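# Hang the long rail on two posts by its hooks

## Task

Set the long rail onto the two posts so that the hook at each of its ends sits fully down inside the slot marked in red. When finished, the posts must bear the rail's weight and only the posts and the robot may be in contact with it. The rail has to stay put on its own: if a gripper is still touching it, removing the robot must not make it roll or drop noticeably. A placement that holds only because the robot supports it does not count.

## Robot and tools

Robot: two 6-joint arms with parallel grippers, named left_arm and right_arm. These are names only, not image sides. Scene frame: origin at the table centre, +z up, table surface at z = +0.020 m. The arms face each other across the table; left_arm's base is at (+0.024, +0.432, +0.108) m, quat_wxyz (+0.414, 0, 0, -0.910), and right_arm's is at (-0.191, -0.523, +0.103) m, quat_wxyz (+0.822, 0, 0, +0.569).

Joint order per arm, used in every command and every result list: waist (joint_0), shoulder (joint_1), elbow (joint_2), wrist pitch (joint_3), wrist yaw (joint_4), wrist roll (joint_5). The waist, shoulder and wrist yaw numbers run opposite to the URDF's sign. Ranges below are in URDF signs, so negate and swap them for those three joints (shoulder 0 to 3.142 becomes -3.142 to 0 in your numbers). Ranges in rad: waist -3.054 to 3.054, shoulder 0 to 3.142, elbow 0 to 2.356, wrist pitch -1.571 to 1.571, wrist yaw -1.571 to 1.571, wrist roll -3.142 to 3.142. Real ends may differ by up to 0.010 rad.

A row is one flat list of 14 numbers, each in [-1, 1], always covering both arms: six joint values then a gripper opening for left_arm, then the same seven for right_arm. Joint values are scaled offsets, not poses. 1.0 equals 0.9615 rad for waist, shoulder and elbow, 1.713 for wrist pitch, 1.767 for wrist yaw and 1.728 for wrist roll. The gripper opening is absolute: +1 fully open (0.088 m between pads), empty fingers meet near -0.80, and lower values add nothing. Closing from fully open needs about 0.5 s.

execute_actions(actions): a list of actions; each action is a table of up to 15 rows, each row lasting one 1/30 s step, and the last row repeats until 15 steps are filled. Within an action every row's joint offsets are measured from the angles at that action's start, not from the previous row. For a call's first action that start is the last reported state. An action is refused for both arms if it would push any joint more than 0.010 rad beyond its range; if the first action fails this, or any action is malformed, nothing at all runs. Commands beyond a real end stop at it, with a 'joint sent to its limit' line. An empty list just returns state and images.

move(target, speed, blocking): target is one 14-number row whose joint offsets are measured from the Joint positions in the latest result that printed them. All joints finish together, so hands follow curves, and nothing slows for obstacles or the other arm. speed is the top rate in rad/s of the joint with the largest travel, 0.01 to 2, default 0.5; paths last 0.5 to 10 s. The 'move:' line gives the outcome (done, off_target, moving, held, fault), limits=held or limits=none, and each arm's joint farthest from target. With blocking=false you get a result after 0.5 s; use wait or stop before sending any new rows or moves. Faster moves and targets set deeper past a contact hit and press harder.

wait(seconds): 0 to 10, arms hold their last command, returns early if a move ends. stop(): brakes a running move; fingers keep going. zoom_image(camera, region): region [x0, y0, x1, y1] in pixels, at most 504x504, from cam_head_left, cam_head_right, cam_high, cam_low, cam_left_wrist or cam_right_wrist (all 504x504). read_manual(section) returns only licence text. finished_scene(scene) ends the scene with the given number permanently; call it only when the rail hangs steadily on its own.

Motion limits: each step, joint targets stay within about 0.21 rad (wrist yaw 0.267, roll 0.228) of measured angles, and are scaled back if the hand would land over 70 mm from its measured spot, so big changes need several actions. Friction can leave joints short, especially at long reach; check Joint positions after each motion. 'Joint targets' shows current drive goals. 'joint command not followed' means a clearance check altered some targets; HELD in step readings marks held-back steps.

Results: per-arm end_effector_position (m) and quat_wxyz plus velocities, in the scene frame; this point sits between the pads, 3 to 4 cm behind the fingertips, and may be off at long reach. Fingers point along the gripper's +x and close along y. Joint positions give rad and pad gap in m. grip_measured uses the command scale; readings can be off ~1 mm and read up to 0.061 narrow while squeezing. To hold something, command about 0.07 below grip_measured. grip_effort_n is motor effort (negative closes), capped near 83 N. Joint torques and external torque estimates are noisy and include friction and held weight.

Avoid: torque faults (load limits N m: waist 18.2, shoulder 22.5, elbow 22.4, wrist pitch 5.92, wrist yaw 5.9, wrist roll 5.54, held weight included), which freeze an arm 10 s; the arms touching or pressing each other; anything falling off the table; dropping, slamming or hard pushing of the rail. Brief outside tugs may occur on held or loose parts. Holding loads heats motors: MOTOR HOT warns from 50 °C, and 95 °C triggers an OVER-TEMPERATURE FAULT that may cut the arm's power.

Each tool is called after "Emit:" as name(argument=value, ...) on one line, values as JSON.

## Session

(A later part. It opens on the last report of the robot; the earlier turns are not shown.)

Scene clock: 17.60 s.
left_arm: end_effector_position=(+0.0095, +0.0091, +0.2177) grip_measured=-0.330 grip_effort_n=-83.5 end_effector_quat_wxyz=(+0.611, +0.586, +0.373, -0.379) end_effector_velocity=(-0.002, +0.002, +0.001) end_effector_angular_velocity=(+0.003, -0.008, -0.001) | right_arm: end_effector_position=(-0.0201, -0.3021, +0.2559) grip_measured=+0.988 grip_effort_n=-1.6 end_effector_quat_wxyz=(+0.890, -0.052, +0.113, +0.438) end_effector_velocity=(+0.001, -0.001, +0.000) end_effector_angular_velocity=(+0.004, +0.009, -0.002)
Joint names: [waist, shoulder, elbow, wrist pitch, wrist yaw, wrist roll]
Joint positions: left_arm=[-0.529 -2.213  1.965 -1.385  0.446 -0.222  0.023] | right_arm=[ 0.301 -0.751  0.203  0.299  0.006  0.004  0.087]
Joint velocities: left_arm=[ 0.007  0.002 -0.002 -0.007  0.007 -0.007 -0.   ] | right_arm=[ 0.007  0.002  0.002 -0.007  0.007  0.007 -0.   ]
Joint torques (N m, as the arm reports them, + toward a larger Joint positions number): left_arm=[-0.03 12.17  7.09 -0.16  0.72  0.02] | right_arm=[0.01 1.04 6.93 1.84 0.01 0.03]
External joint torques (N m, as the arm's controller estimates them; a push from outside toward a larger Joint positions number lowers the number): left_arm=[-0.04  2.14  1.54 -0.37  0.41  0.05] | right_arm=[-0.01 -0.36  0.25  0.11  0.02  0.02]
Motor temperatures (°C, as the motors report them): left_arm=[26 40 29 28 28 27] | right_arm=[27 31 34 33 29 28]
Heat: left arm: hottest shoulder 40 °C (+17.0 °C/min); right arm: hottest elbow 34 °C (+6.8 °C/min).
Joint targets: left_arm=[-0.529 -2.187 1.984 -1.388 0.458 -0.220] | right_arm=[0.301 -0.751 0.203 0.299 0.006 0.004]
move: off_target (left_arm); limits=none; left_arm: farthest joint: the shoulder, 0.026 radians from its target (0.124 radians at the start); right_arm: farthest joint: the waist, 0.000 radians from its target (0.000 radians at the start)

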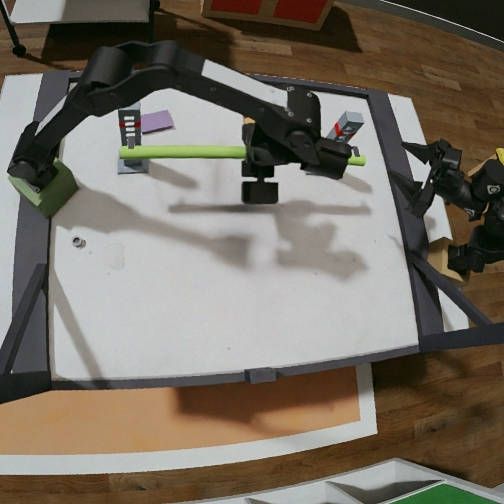

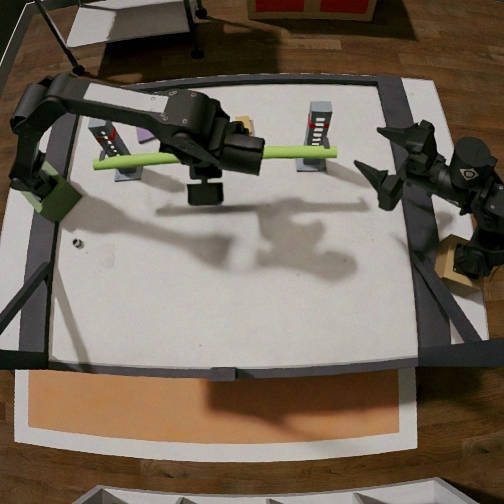

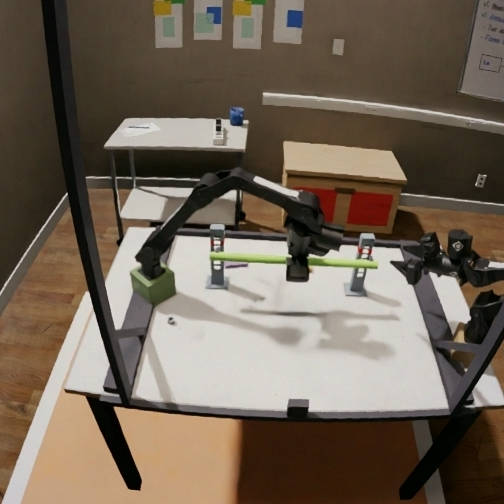

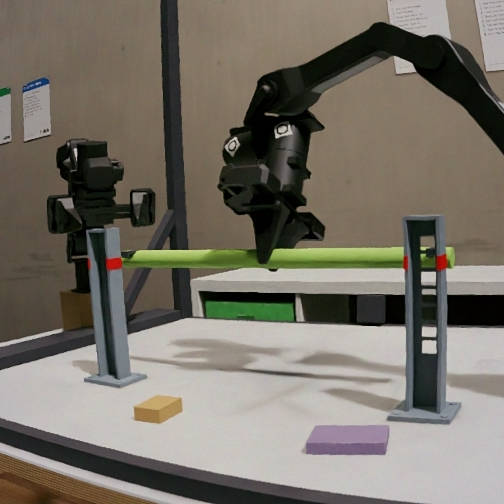

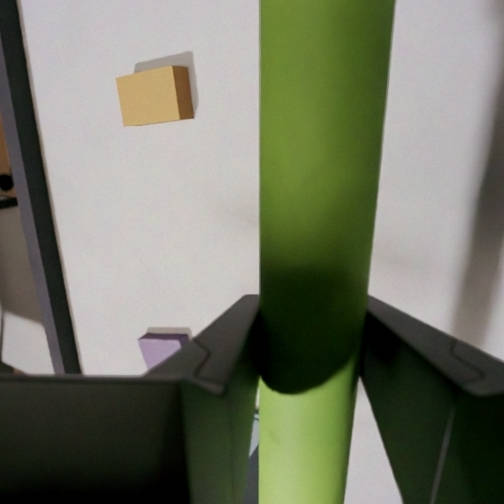

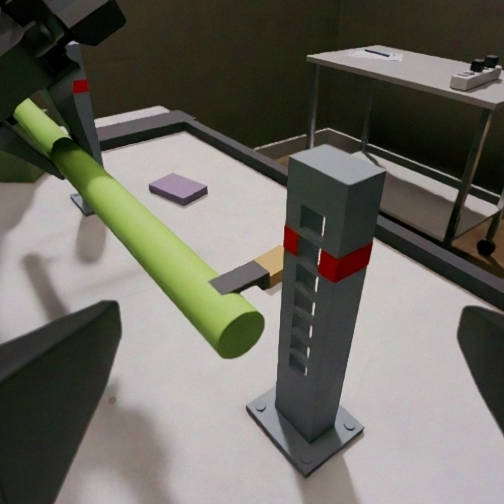

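Emit:
move(target=[-0.05,0.083,-0.125,0.0525,0.0085,0.0325,-0.45,0,0,0,0,0,0,1], speed=0.13)

Emit:
zoom_image(camera="cam_low", region=[364,200,504,320])

Emit:
zoom_image(camera="cam_head_left", region=[90,90,180,180])

Emit:
zoom_image(camera="cam_head_right", region=[270,90,360,180])

Emit:
zoom_image(camera="cam_right_wrist", region=[200,180,400,380])

Emit:
zoom_image(camera="cam_low", region=[70,220,190,310])

Scene clock: 21.30 s.
left_arm: end_effector_position=(+0.0305, +0.0168, +0.2076) grip_measured=-0.330 grip_effort_n=-83.5 end_effector_quat_wxyz=(+0.609, +0.588, +0.373, -0.378) end_effector_velocity=(+0.000, +0.003, +0.002) end_effector_angular_velocity=(+0.009, -0.008, -0.009) | right_arm: end_effector_position=(-0.0201, -0.3021, +0.2559) grip_measured=+0.988 grip_effort_n=-1.6 end_effector_quat_wxyz=(+0.890, -0.052, +0.113, +0.438) end_effector_velocity=(-0.001, -0.001, -0.006) end_effector_angular_velocity=(-0.024, +0.012, +0.006)
Joint names: [waist, shoulder, elbow, wrist pitch, wrist yaw, wrist roll]
Joint positions: left_arm=[-0.575 -2.163  1.844 -1.297  0.449 -0.168  0.023] | right_arm=[ 0.301 -0.751  0.203  0.299  0.006  0.004  0.087]
Joint velocities: left_arm=[ 0.002  0.007 -0.007 -0.007  0.007  0.007 -0.   ] | right_arm=[ 0.002 -0.002 -0.002 -0.022  0.007 -0.007 -0.   ]
Joint torques (N m, as the arm reports them, + toward a larger Joint positions number): left_arm=[-0.15 12.41  5.    0.16  0.74  0.05] | right_arm=[-0.03  1.01  6.94  1.83  0.01  0.03]
External joint torques (N m, as the arm's controller estimates them; a push from outside toward a larger Joint positions number lowers the number): left_arm=[-0.15  2.66 -0.56 -0.08  0.43  0.08] | right_arm=[-0.03 -0.34  0.34  0.13  0.01  0.02]
Motor temperatures (°C, as the motors report them): left_arm=[26 42 29 28 28 27] | right_arm=[27 31 35 33 29 28]
Heat: left arm: hottest shoulder 42 °C (+19.7 °C/min); right arm: hottest elbow 35 °C (+8.5 °C/min).
Joint targets: left_arm=[-0.577 -2.133 1.844 -1.295 0.461 -0.166] | right_arm=[0.301 -0.751 0.203 0.299 0.006 0.004]
move: off_target (left_arm); limits=none; left_arm: farthest joint: the shoulder, 0.029 radians from its target (0.079 radians at the start); right_arm: farthest joint: the waist, 0.000 radians from its target (0.000 radians at the start)

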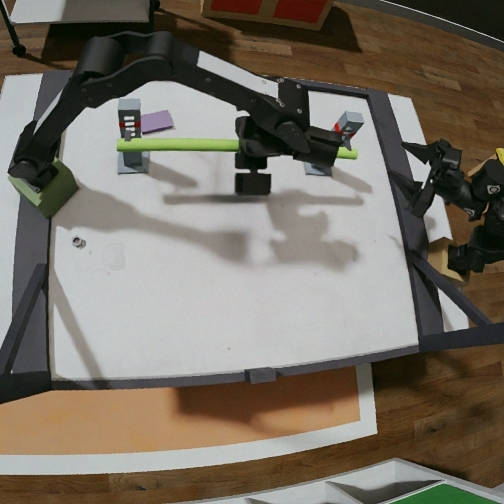

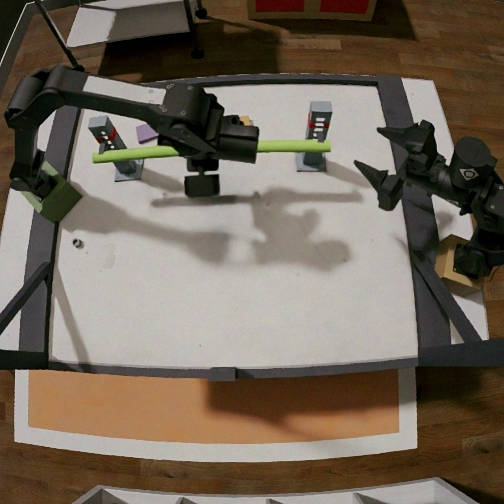

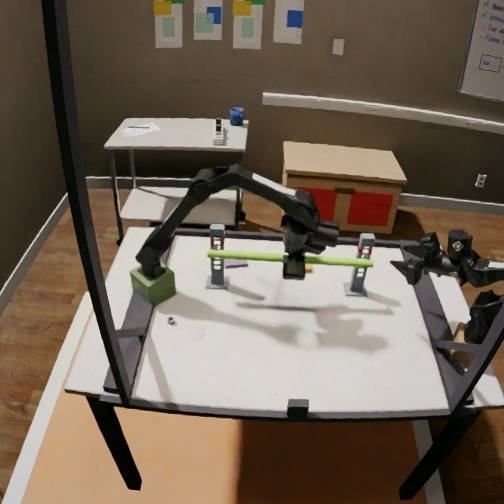

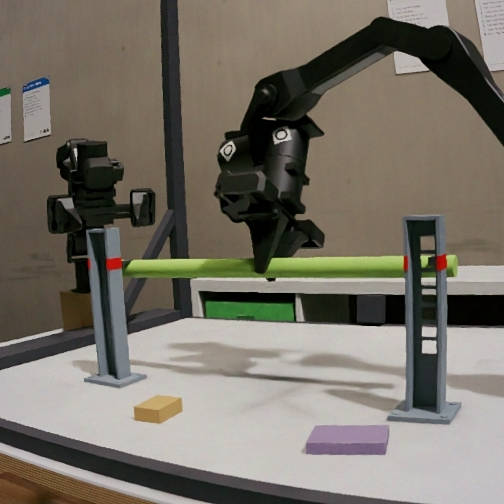

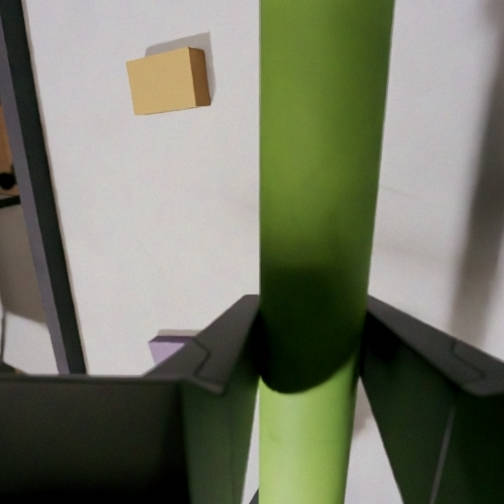

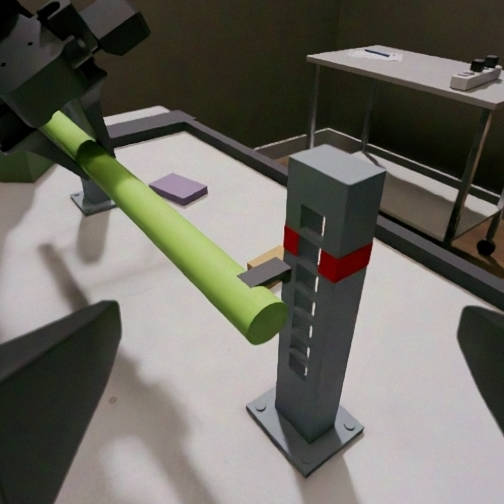

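Region (364, 200, 504, 320) of cam_low's 504x504 image, scaled by 3.600, with more detail than that image has; it fills the top 432 rows of this view, and the rest is white.

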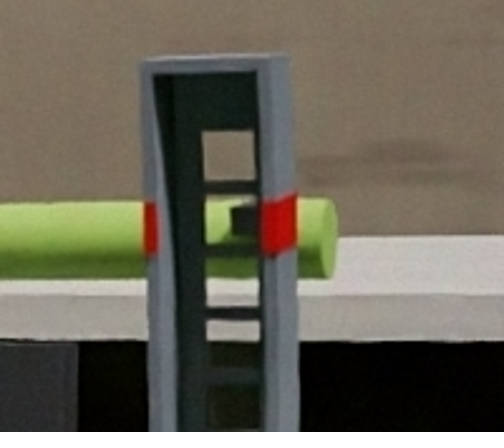

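Region (90, 90, 180, 180) of cam_head_left's 504x504 image, scaled by 5.600, with more detail than that image has.

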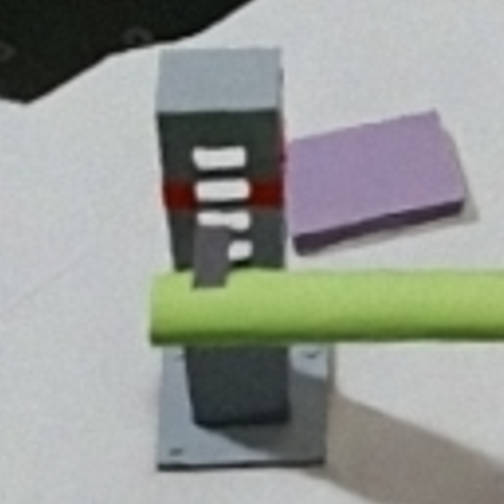

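Region (270, 90, 360, 180) of cam_head_right's 504x504 image, scaled by 5.600, with more detail than that image has.

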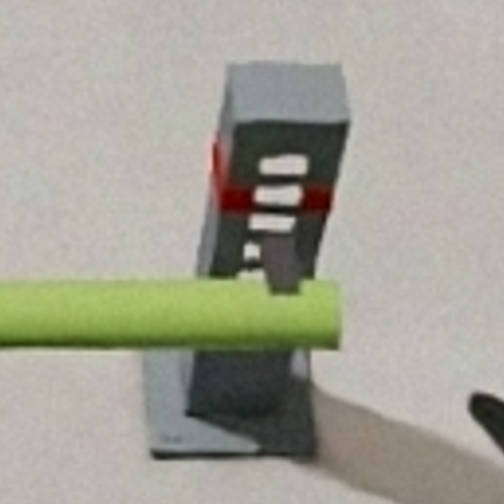

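Region (200, 180, 400, 380) of cam_right_wrist's 504x504 image, scaled by 2.520, with more detail than that image has.

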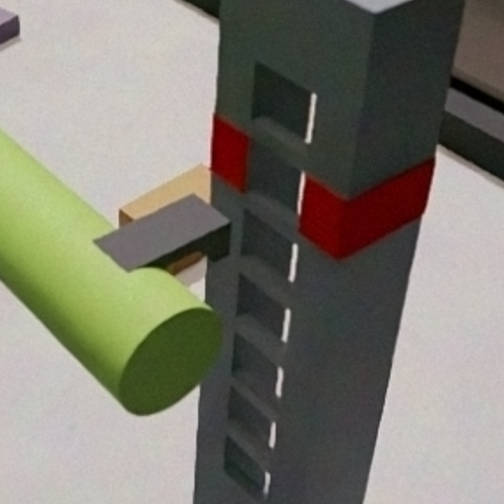

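Region (70, 220, 190, 310) of cam_low's 504x504 image, scaled by 4.200, with more detail than that image has; it fills the top 378 rows of this view, and the rest is white.

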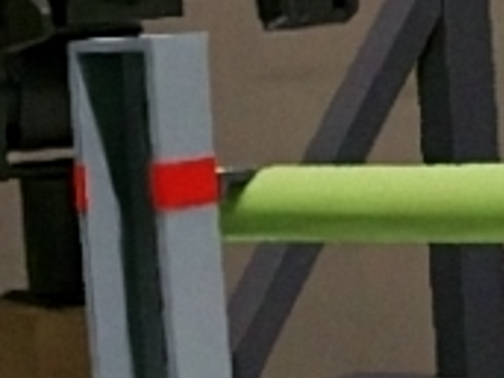

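Emit:
execute_actions(actions=[])

Scene clock: 23.30 s.
left_arm: end_effector_position=(+0.0305, +0.0167, +0.2077) grip_measured=-0.330 grip_effort_n=-83.5 end_effector_quat_wxyz=(+0.610, +0.588, +0.373, -0.378) end_effector_velocity=(+0.000, +0.002, +0.001) end_effector_angular_velocity=(+0.003, -0.008, +0.004) | right_arm: end_effector_position=(-0.0201, -0.3021, +0.2559) grip_measured=+0.988 grip_effort_n=-1.6 end_effector_quat_wxyz=(+0.890, -0.052, +0.113, +0.438) end_effector_velocity=(+0.001, -0.003, -0.005) end_effector_angular_velocity=(-0.031, -0.005, -0.009)
Joint names: [waist, shoulder, elbow, wrist pitch, wrist yaw, wrist roll]
Joint positions: left_arm=[-0.575 -2.162  1.844 -1.296  0.449 -0.168  0.023] | right_arm=[ 0.301 -0.751  0.203  0.299  0.006  0.004  0.087]
Joint velocities: left_arm=[ 0.002  0.002 -0.002 -0.007  0.007 -0.007 -0.   ] | right_arm=[ 0.007  0.002 -0.002 -0.022 -0.007 -0.022 -0.   ]
Joint torques (N m, as the arm reports them, + toward a larger Joint positions number): left_arm=[-0.17 12.42  5.06  0.16  0.73  0.03] | right_arm=[-0.03  1.    6.93  1.83  0.01  0.02]
External joint torques (N m, as the arm's controller estimates them; a push from outside toward a larger Joint positions number lowers the number): left_arm=[-0.17  2.58 -0.59 -0.1   0.41  0.05] | right_arm=[-0.03 -0.39  0.31  0.12  0.01  0.02]
Motor temperatures (°C, as the motors report them): left_arm=[26 43 29 28 28 27] | right_arm=[27 31 35 34 29 28]
Heat: left arm: hottest shoulder 43 °C (+20.6 °C/min); right arm: hottest elbow 35 °C (+7.7 °C/min).
Joint targets: left_arm=[-0.577 -2.133 1.845 -1.295 0.461 -0.166] | right_arm=[0.301 -0.751 0.203 0.299 0.006 0.004]

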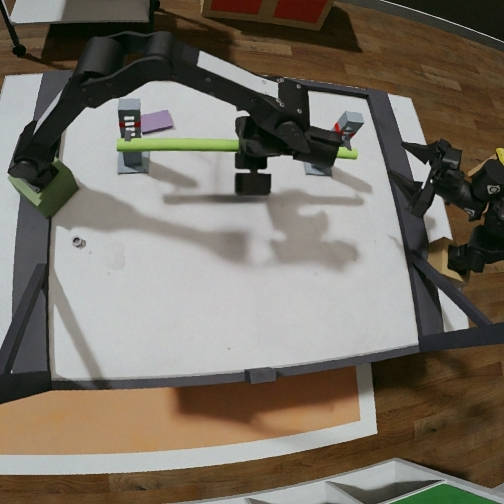

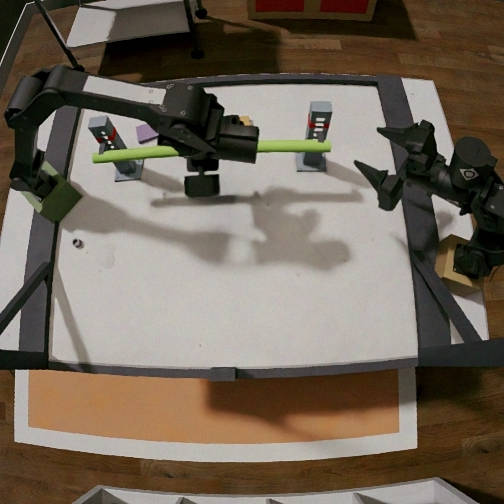

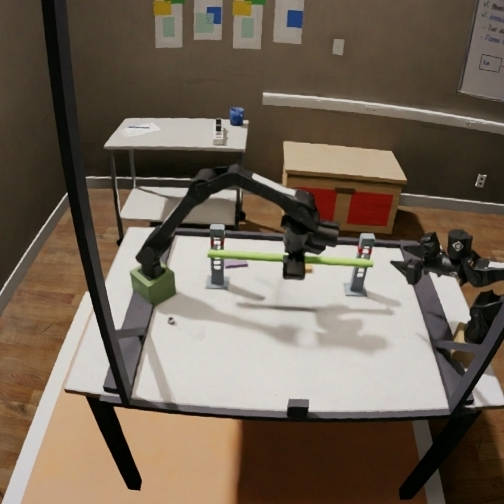

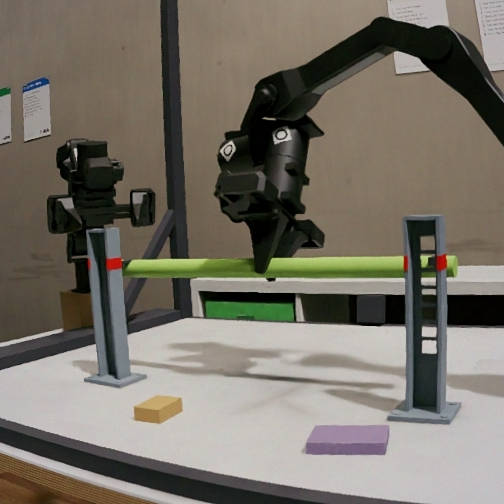

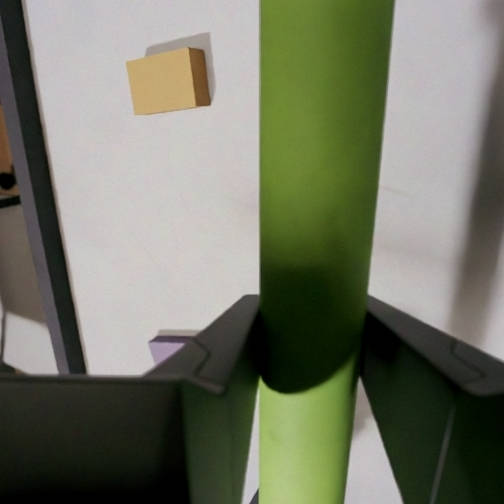

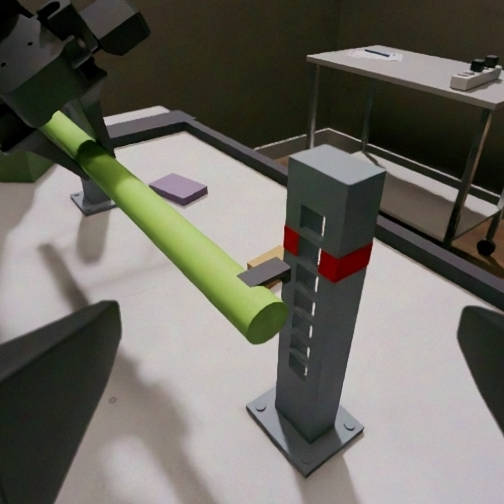

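Emit:
execute_actions(actions=[[[-0.004,0.031,0.001,0.001,0.007,0.002,-0.45,0,0,0,0,0,0,1],[-0.006,0.032,0.001,0.002,0.007,0.003,-0.45,0,0,0,0,0,0,1],[-0.008,0.033,0.001,0.002,0.007,0.005,-0.45,0,0,0,0,0,0,1],[-0.010,0.034,0.001,0.003,0.007,0.006,-0.45,0,0,0,0,0,0,1],[-0.012,0.035,0.001,0.004,0.007,0.007,-0.45,0,0,0,0,0,0,1],[-0.014,0.036,0.001,0.004,0.007,0.009,-0.45,0,0,0,0,0,0,1],[-0.016,0.037,0.001,0.005,0.007,0.010,-0.45,0,0,0,0,0,0,1],[-0.018,0.038,0.001,0.005,0.007,0.011,-0.45,0,0,0,0,0,0,1],[-0.020,0.038,0.001,0.006,0.007,0.013,-0.45,0,0,0,0,0,0,1],[-0.022,0.038,0.001,0.007,0.007,0.014,-0.45,0,0,0,0,0,0,1],[-0.024,0.038,0.001,0.007,0.007,0.015,-0.45,0,0,0,0,0,0,1],[-0.026,0.038,0.001,0.008,0.007,0.0165,-0.45,0,0,0,0,0,0,1]]])

Emit:
wait(seconds=0.3)

Emit:
zoom_image(camera="cam_low", region=[364,200,504,320])

Emit:
zoom_image(camera="cam_right_wrist", region=[200,180,400,380])

Emit:
zoom_image(camera="cam_head_left", region=[90,90,180,180])

Emit:
zoom_image(camera="cam_head_right", region=[270,90,360,180])

Emit:
zoom_image(camera="cam_low", region=[70,220,190,310])

Scene clock: 25.67 s.
left_arm: end_effector_position=(+0.0395, +0.0147, +0.2107) grip_measured=-0.330 grip_effort_n=-83.5 end_effector_quat_wxyz=(+0.612, +0.585, +0.372, -0.380) end_effector_velocity=(+0.010, +0.002, +0.001) end_effector_angular_velocity=(+0.003, -0.008, +0.028) | right_arm: end_effector_position=(-0.0201, -0.3021, +0.2559) grip_measured=+0.988 grip_effort_n=-1.6 end_effector_quat_wxyz=(+0.890, -0.052, +0.113, +0.438) end_effector_velocity=(-0.001, -0.001, -0.005) end_effector_angular_velocity=(-0.012, +0.021, +0.003)
Joint names: [waist, shoulder, elbow, wrist pitch, wrist yaw, wrist roll]
Joint positions: left_arm=[-0.597 -2.155  1.844 -1.285  0.45  -0.144  0.023] | right_arm=[ 0.301 -0.751  0.203  0.299  0.006  0.004  0.087]
Joint velocities: left_arm=[-0.022  0.002 -0.002 -0.007  0.007 -0.007 -0.   ] | right_arm=[ 0.002  0.002 -0.002 -0.022  0.007  0.007 -0.   ]
Joint torques (N m, as the arm reports them, + toward a larger Joint positions number): left_arm=[-0.08 12.18  5.07  0.17  0.72  0.03] | right_arm=[0.   1.03 6.94 1.83 0.01 0.03]
External joint torques (N m, as the arm's controller estimates them; a push from outside toward a larger Joint positions number lowers the number): left_arm=[-0.33  2.41 -0.53 -0.1   0.42  0.05] | right_arm=[ 0.   -0.33  0.36  0.13  0.01  0.02]
Motor temperatures (°C, as the motors report them): left_arm=[26 44 30 28 28 27] | right_arm=[27 31 35 34 29 28]
Heat: left arm: hottest shoulder 44 °C (+21.0 °C/min); right arm: hottest elbow 35 °C (+7.0 °C/min).
Joint targets: left_arm=[-0.600 -2.126 1.845 -1.283 0.461 -0.140] | right_arm=[0.301 -0.751 0.203 0.299 0.006 0.004]
Step readings (joint positions):
0: left_arm=[-0.575 -2.162 1.844 -1.296 0.449 -0.168] | right_arm=[0.301 -0.751 0.203 0.299 0.006 0.004]
1: left_arm=[-0.575 -2.162 1.844 -1.296 0.449 -0.168] | right_arm=[0.301 -0.751 0.203 0.299 0.006 0.004]
2: left_arm=[-0.575 -2.162 1.844 -1.296 0.449 -0.167] | right_arm=[0.301 -0.751 0.203 0.299 0.006 0.004]
4: left_arm=[-0.576 -2.161 1.844 -1.295 0.449 -0.164] | right_arm=[0.301 -0.751 0.203 0.299 0.006 0.004]
8: left_arm=[-0.583 -2.158 1.844 -1.291 0.449 -0.156] | right_arm=[0.301 -0.751 0.203 0.299 0.006 0.004]
15: Joint positions above

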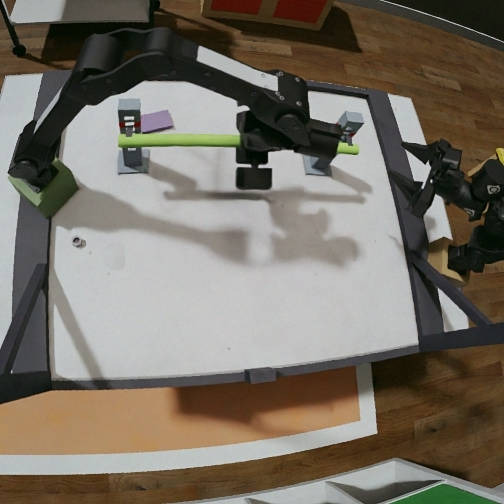

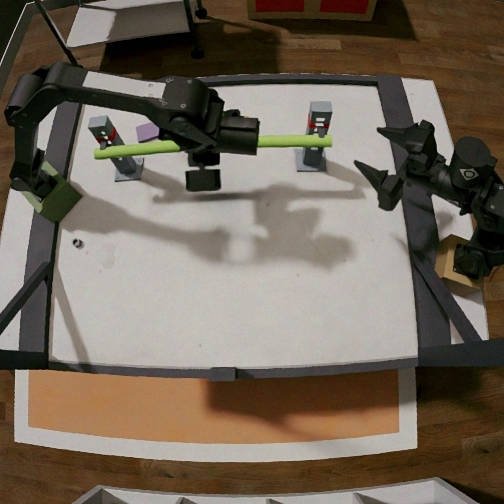

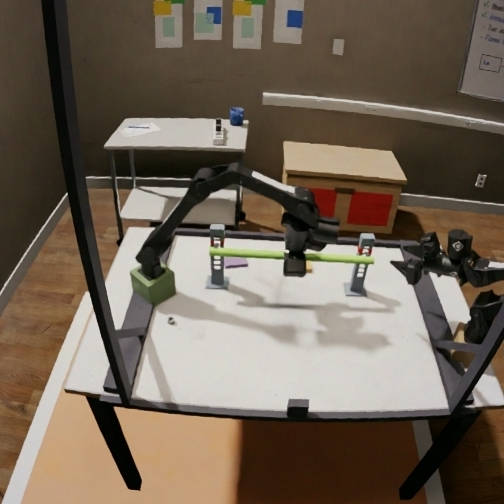

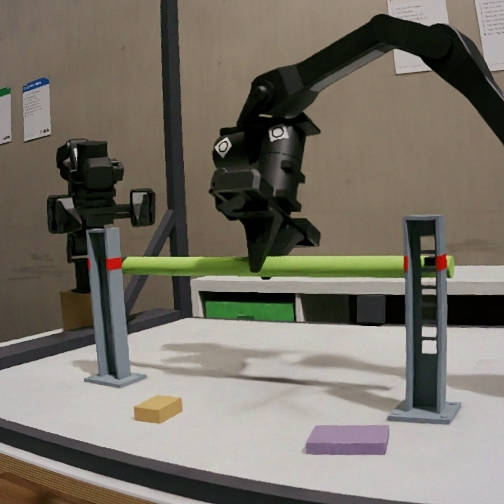

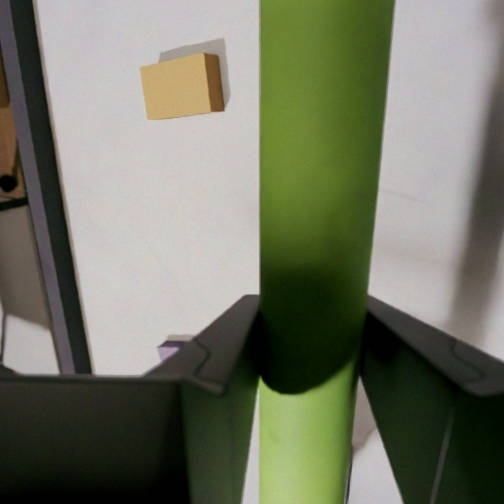

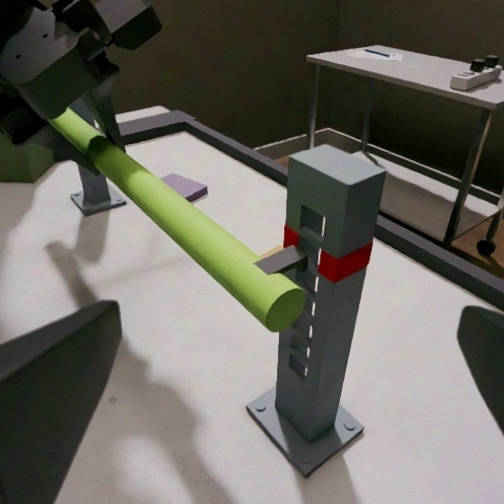

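Scene clock: 25.97 s.
left_arm: end_effector_position=(+0.0399, +0.0145, +0.2107) grip_measured=-0.330 grip_effort_n=-83.5 end_effector_quat_wxyz=(+0.612, +0.585, +0.372, -0.380) end_effector_velocity=(-0.000, -0.002, +0.003) end_effector_angular_velocity=(-0.013, +0.009, -0.004) | right_arm: end_effector_position=(-0.0201, -0.3021, +0.2559) grip_measured=+0.988 grip_effort_n=-1.6 end_effector_quat_wxyz=(+0.890, -0.052, +0.113, +0.438) end_effector_velocity=(-0.002, +0.001, +0.000) end_effector_angular_velocity=(+0.006, +0.011, +0.017)
Joint names: [waist, shoulder, elbow, wrist pitch, wrist yaw, wrist roll]
Joint positions: left_arm=[-0.598 -2.155  1.844 -1.284  0.45  -0.142  0.023] | right_arm=[ 0.301 -0.751  0.203  0.299  0.006  0.004  0.087]
Joint velocities: left_arm=[-0.002  0.007  0.002  0.007 -0.007  0.007 -0.   ] | right_arm=[ 0.002  0.002  0.002 -0.007  0.022  0.007 -0.   ]
Joint torques (N m, as the arm reports them, + toward a larger Joint positions number): left_arm=[-0.2  12.13  5.16  0.21  0.72  0.02] | right_arm=[0.   1.01 6.93 1.83 0.01 0.02]
External joint torques (N m, as the arm's controller estimates them; a push from outside toward a larger Joint positions number lowers the number): left_arm=[-0.15  2.3  -0.54 -0.1   0.4   0.05] | right_arm=[ 0.03 -0.41  0.2   0.09  0.    0.01]
Motor temperatures (°C, as the motors report them): left_arm=[26 44 30 28 28 27] | right_arm=[27 31 36 34 29 28]
Heat: left arm: hottest shoulder 44 °C (+20.8 °C/min); right arm: hottest elbow 36 °C (+9.2 °C/min).
Joint targets: left_arm=[-0.600 -2.126 1.845 -1.283 0.461 -0.139] | right_arm=[0.301 -0.751 0.203 0.299 0.006 0.004]
wait: 0.30 s; at rest by 0.20 s

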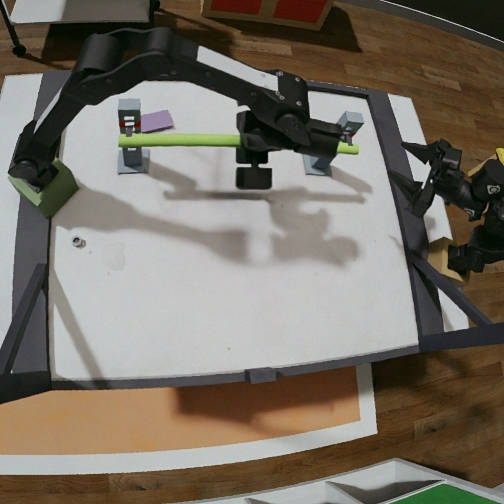

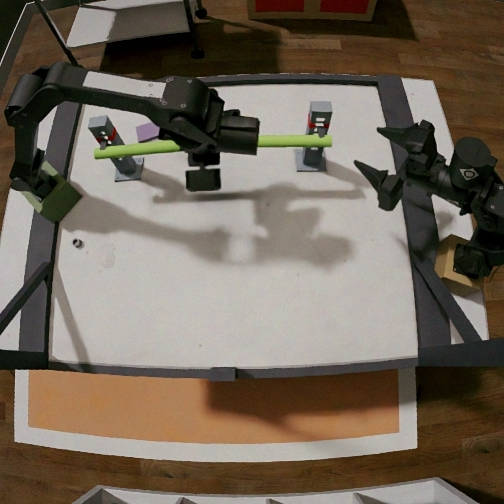

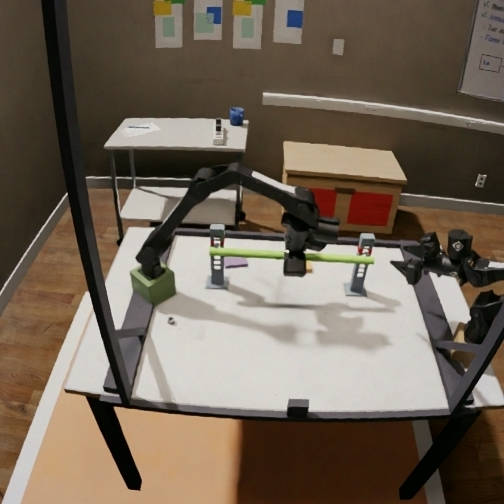

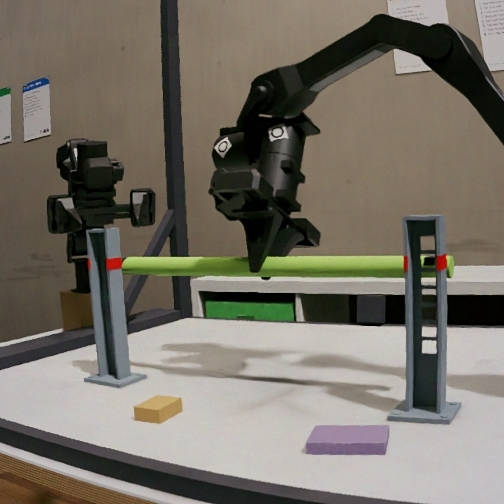

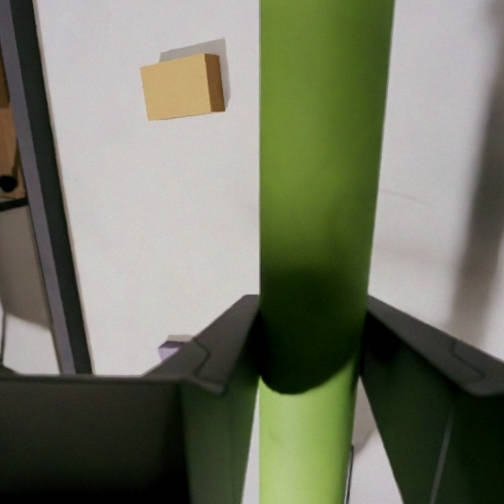

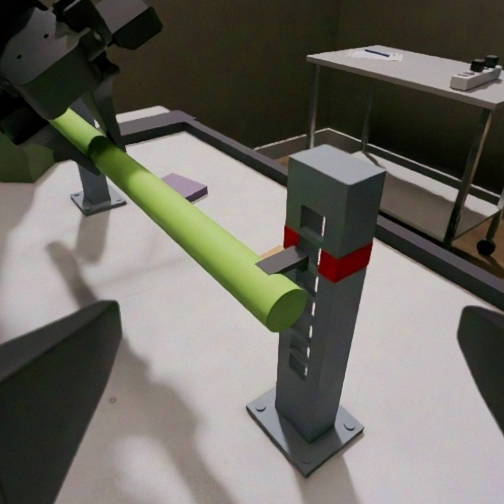

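Region (364, 200, 504, 320) of cam_low's 504x504 image, scaled by 3.600, with more detail than that image has; it fills the top 432 rows of this view, and the rest is white.

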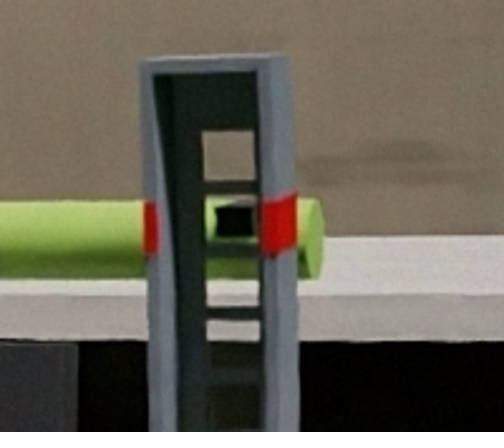

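Region (200, 180, 400, 380) of cam_right_wrist's 504x504 image, scaled by 2.520, with more detail than that image has.

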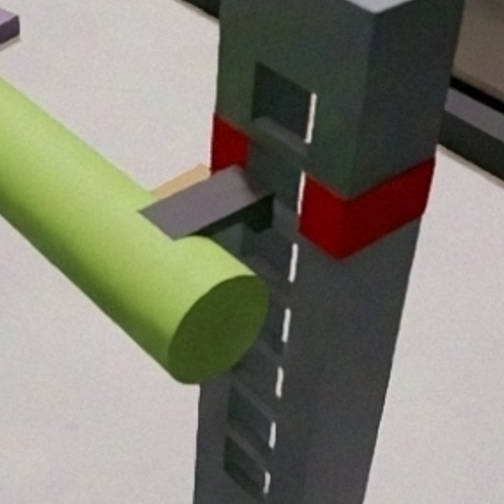

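Region (90, 90, 180, 180) of cam_head_left's 504x504 image, scaled by 5.600, with more detail than that image has.

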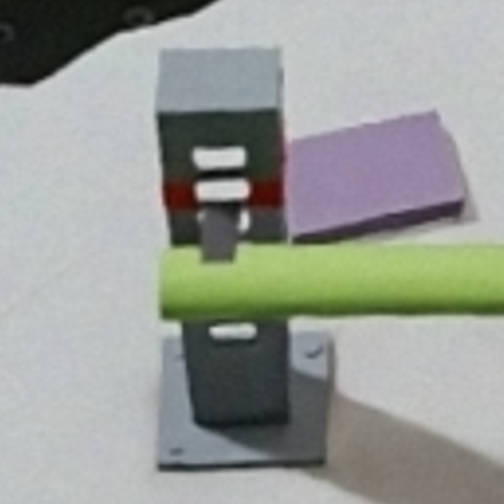

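Region (270, 90, 360, 180) of cam_head_right's 504x504 image, scaled by 5.600, with more detail than that image has.

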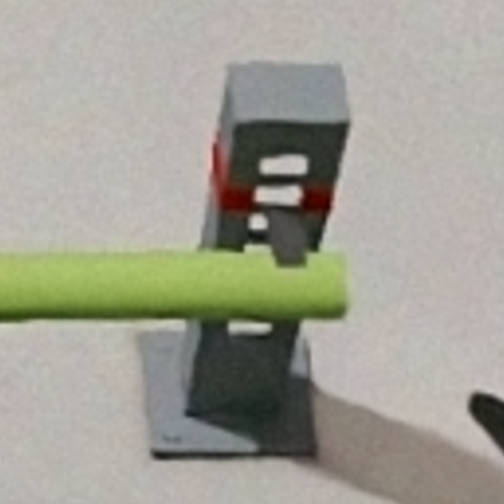

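Region (70, 220, 190, 310) of cam_low's 504x504 image, scaled by 4.200, with more detail than that image has; it fills the top 378 rows of this view, and the rest is white.

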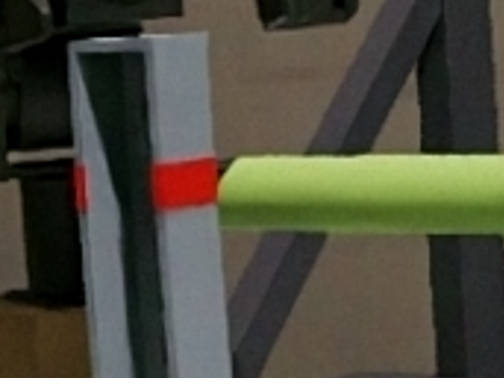

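Emit:
execute_actions(actions=[[[-0.004,0.031,0,0.0015,0.007,0.002,-0.45,0,0,0,0,0,0,1],[-0.006,0.032,-0.002,0.002,0.007,0.003,-0.45,0,0,0,0,0,0,1],[-0.008,0.033,-0.003,0.003,0.007,0.005,-0.45,0,0,0,0,0,0,1],[-0.010,0.034,-0.005,0.004,0.007,0.006,-0.45,0,0,0,0,0,0,1],[-0.012,0.035,-0.006,0.0045,0.007,0.007,-0.45,0,0,0,0,0,0,1],[-0.014,0.036,-0.008,0.005,0.007,0.009,-0.45,0,0,0,0,0,0,1],[-0.016,0.037,-0.009,0.006,0.007,0.010,-0.45,0,0,0,0,0,0,1],[-0.018,0.038,-0.011,0.007,0.007,0.011,-0.45,0,0,0,0,0,0,1],[-0.020,0.039,-0.012,0.0075,0.007,0.013,-0.45,0,0,0,0,0,0,1],[-0.022,0.040,-0.014,0.008,0.007,0.014,-0.45,0,0,0,0,0,0,1],[-0.024,0.041,-0.015,0.009,0.007,0.015,-0.45,0,0,0,0,0,0,1],[-0.026,0.042,-0.016,0.0095,0.007,0.0165,-0.45,0,0,0,0,0,0,1]]])

Emit:
zoom_image(camera="cam_low", region=[364,200,504,320])

Emit:
zoom_image(camera="cam_right_wrist", region=[200,180,400,380])

Emit:
zoom_image(camera="cam_head_left", region=[90,90,180,180])

Emit:
zoom_image(camera="cam_head_right", region=[270,90,360,180])

Scene clock: 28.90 s.
left_arm: end_effector_position=(+0.0493, +0.0156, +0.2108) grip_measured=-0.330 grip_effort_n=-83.5 end_effector_quat_wxyz=(+0.611, +0.586, +0.372, -0.380) end_effector_velocity=(+0.011, +0.008, +0.004) end_effector_angular_velocity=(+0.019, -0.009, +0.015) | right_arm: end_effector_position=(-0.0201, -0.3021, +0.2559) grip_measured=+0.988 grip_effort_n=-1.6 end_effector_quat_wxyz=(+0.890, -0.052, +0.113, +0.438) end_effector_velocity=(-0.000, -0.003, -0.008) end_effector_angular_velocity=(-0.026, +0.027, -0.011)
Joint names: [waist, shoulder, elbow, wrist pitch, wrist yaw, wrist roll]
Joint positions: left_arm=[-0.62  -2.145  1.829 -1.271  0.451 -0.118  0.023] | right_arm=[ 0.301 -0.751  0.203  0.299  0.006  0.004  0.087]
Joint velocities: left_arm=[-0.022  0.017 -0.012 -0.022  0.007  0.007 -0.   ] | right_arm=[ 0.002  0.002 -0.002 -0.037 -0.007  0.007 -0.   ]
Joint torques (N m, as the arm reports them, + toward a larger Joint positions number): left_arm=[ 0.   12.33  5.15  0.24  0.71  0.03] | right_arm=[-0.01  0.99  6.94  1.84  0.01  0.03]
External joint torques (N m, as the arm's controller estimates them; a push from outside toward a larger Joint positions number lowers the number): left_arm=[-0.33  2.69 -0.44 -0.05  0.42  0.05] | right_arm=[-0.01 -0.39  0.35  0.14  0.01  0.02]
Motor temperatures (°C, as the motors report them): left_arm=[26 45 30 28 28 27] | right_arm=[27 30 36 34 29 28]
Heat: left arm: hottest shoulder 45 °C (+20.8 °C/min); right arm: hottest elbow 36 °C (+8.3 °C/min).
Joint targets: left_arm=[-0.623 -2.114 1.829 -1.268 0.462 -0.113] | right_arm=[0.301 -0.751 0.203 0.299 0.006 0.004]
Step readings (joint positions):
0: left_arm=[-0.598 -2.155 1.844 -1.284 0.450 -0.142] | right_arm=[0.301 -0.751 0.203 0.299 0.006 0.004]
1: left_arm=[-0.598 -2.155 1.844 -1.284 0.450 -0.142] | right_arm=[0.301 -0.751 0.203 0.299 0.006 0.004]
2: left_arm=[-0.598 -2.155 1.843 -1.284 0.450 -0.141] | right_arm=[0.301 -0.751 0.203 0.299 0.006 0.004]
4: left_arm=[-0.600 -2.154 1.842 -1.282 0.450 -0.138] | right_arm=[0.301 -0.751 0.203 0.299 0.006 0.004]
8: left_arm=[-0.606 -2.151 1.837 -1.278 0.450 -0.130] | right_arm=[0.301 -0.751 0.203 0.299 0.006 0.004]
15: Joint positions above

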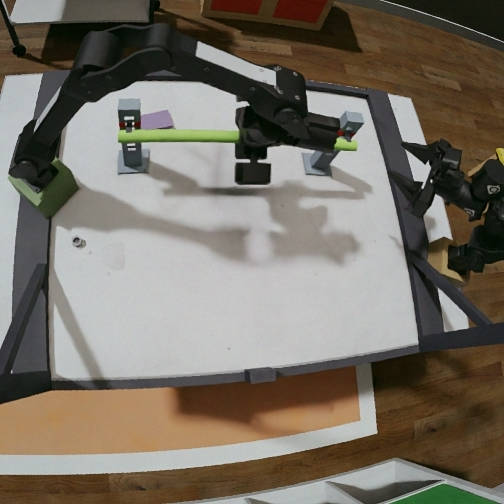

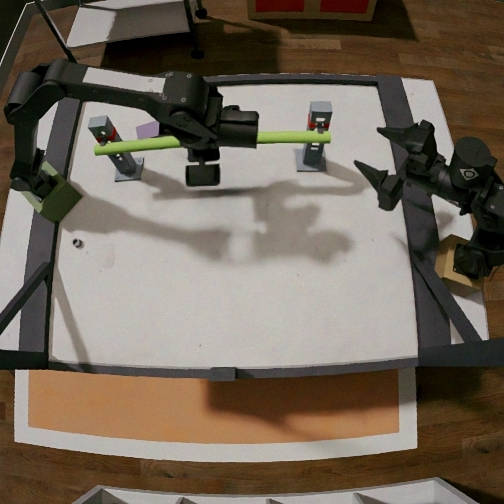

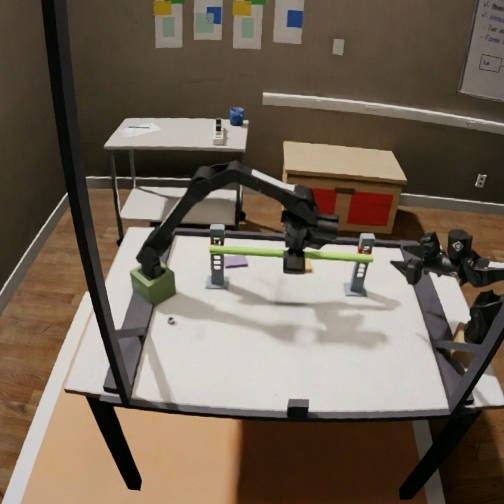

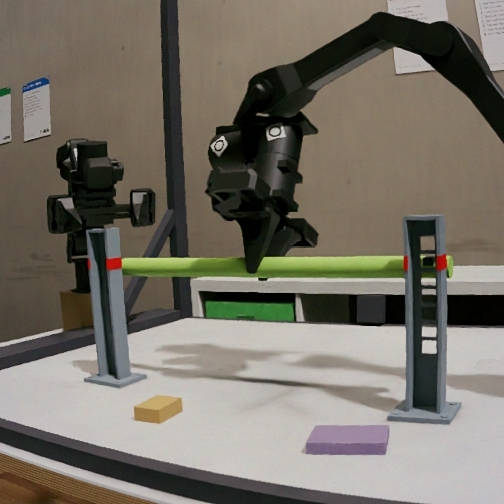

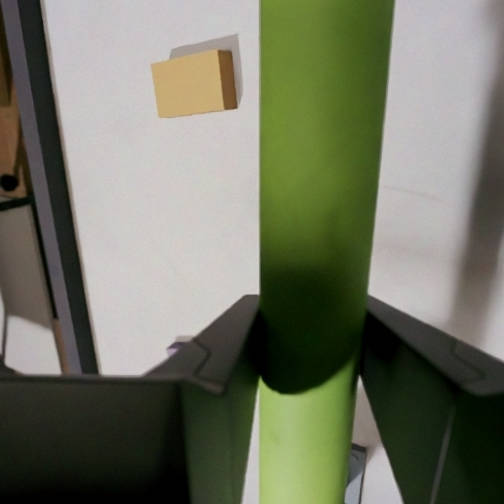

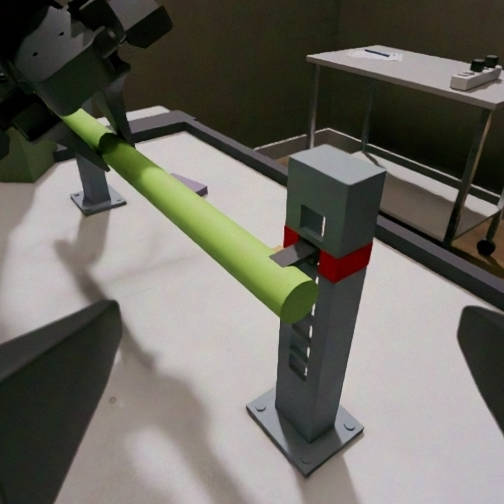

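Region (364, 200, 504, 320) of cam_low's 504x504 image, scaled by 3.600, with more detail than that image has; it fills the top 432 rows of this view, and the rest is white.

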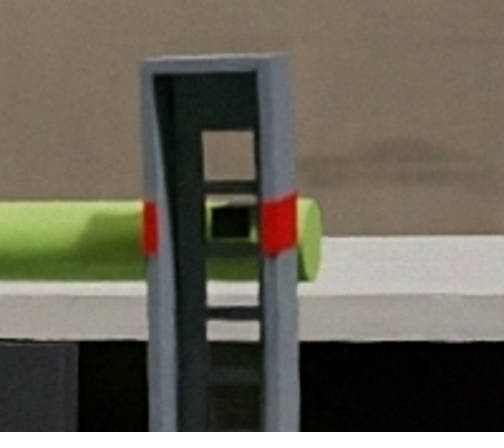

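Region (200, 180, 400, 380) of cam_right_wrist's 504x504 image, scaled by 2.520, with more detail than that image has.

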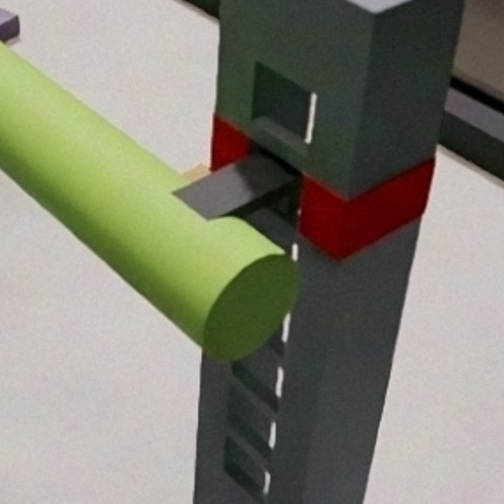

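Region (90, 90, 180, 180) of cam_head_left's 504x504 image, scaled by 5.600, with more detail than that image has.

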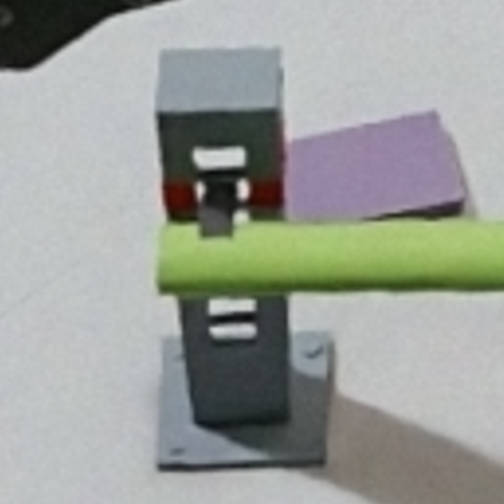

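Region (270, 90, 360, 180) of cam_head_right's 504x504 image, scaled by 5.600, with more detail than that image has.

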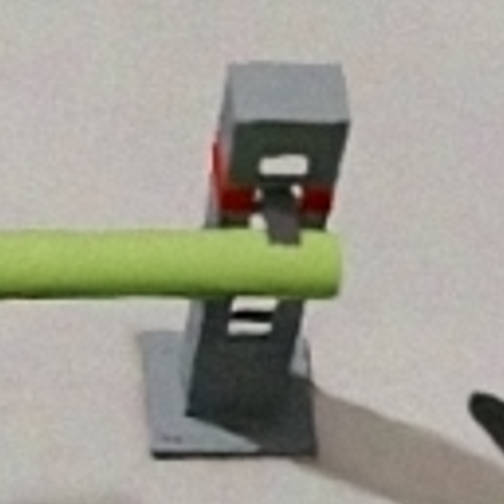

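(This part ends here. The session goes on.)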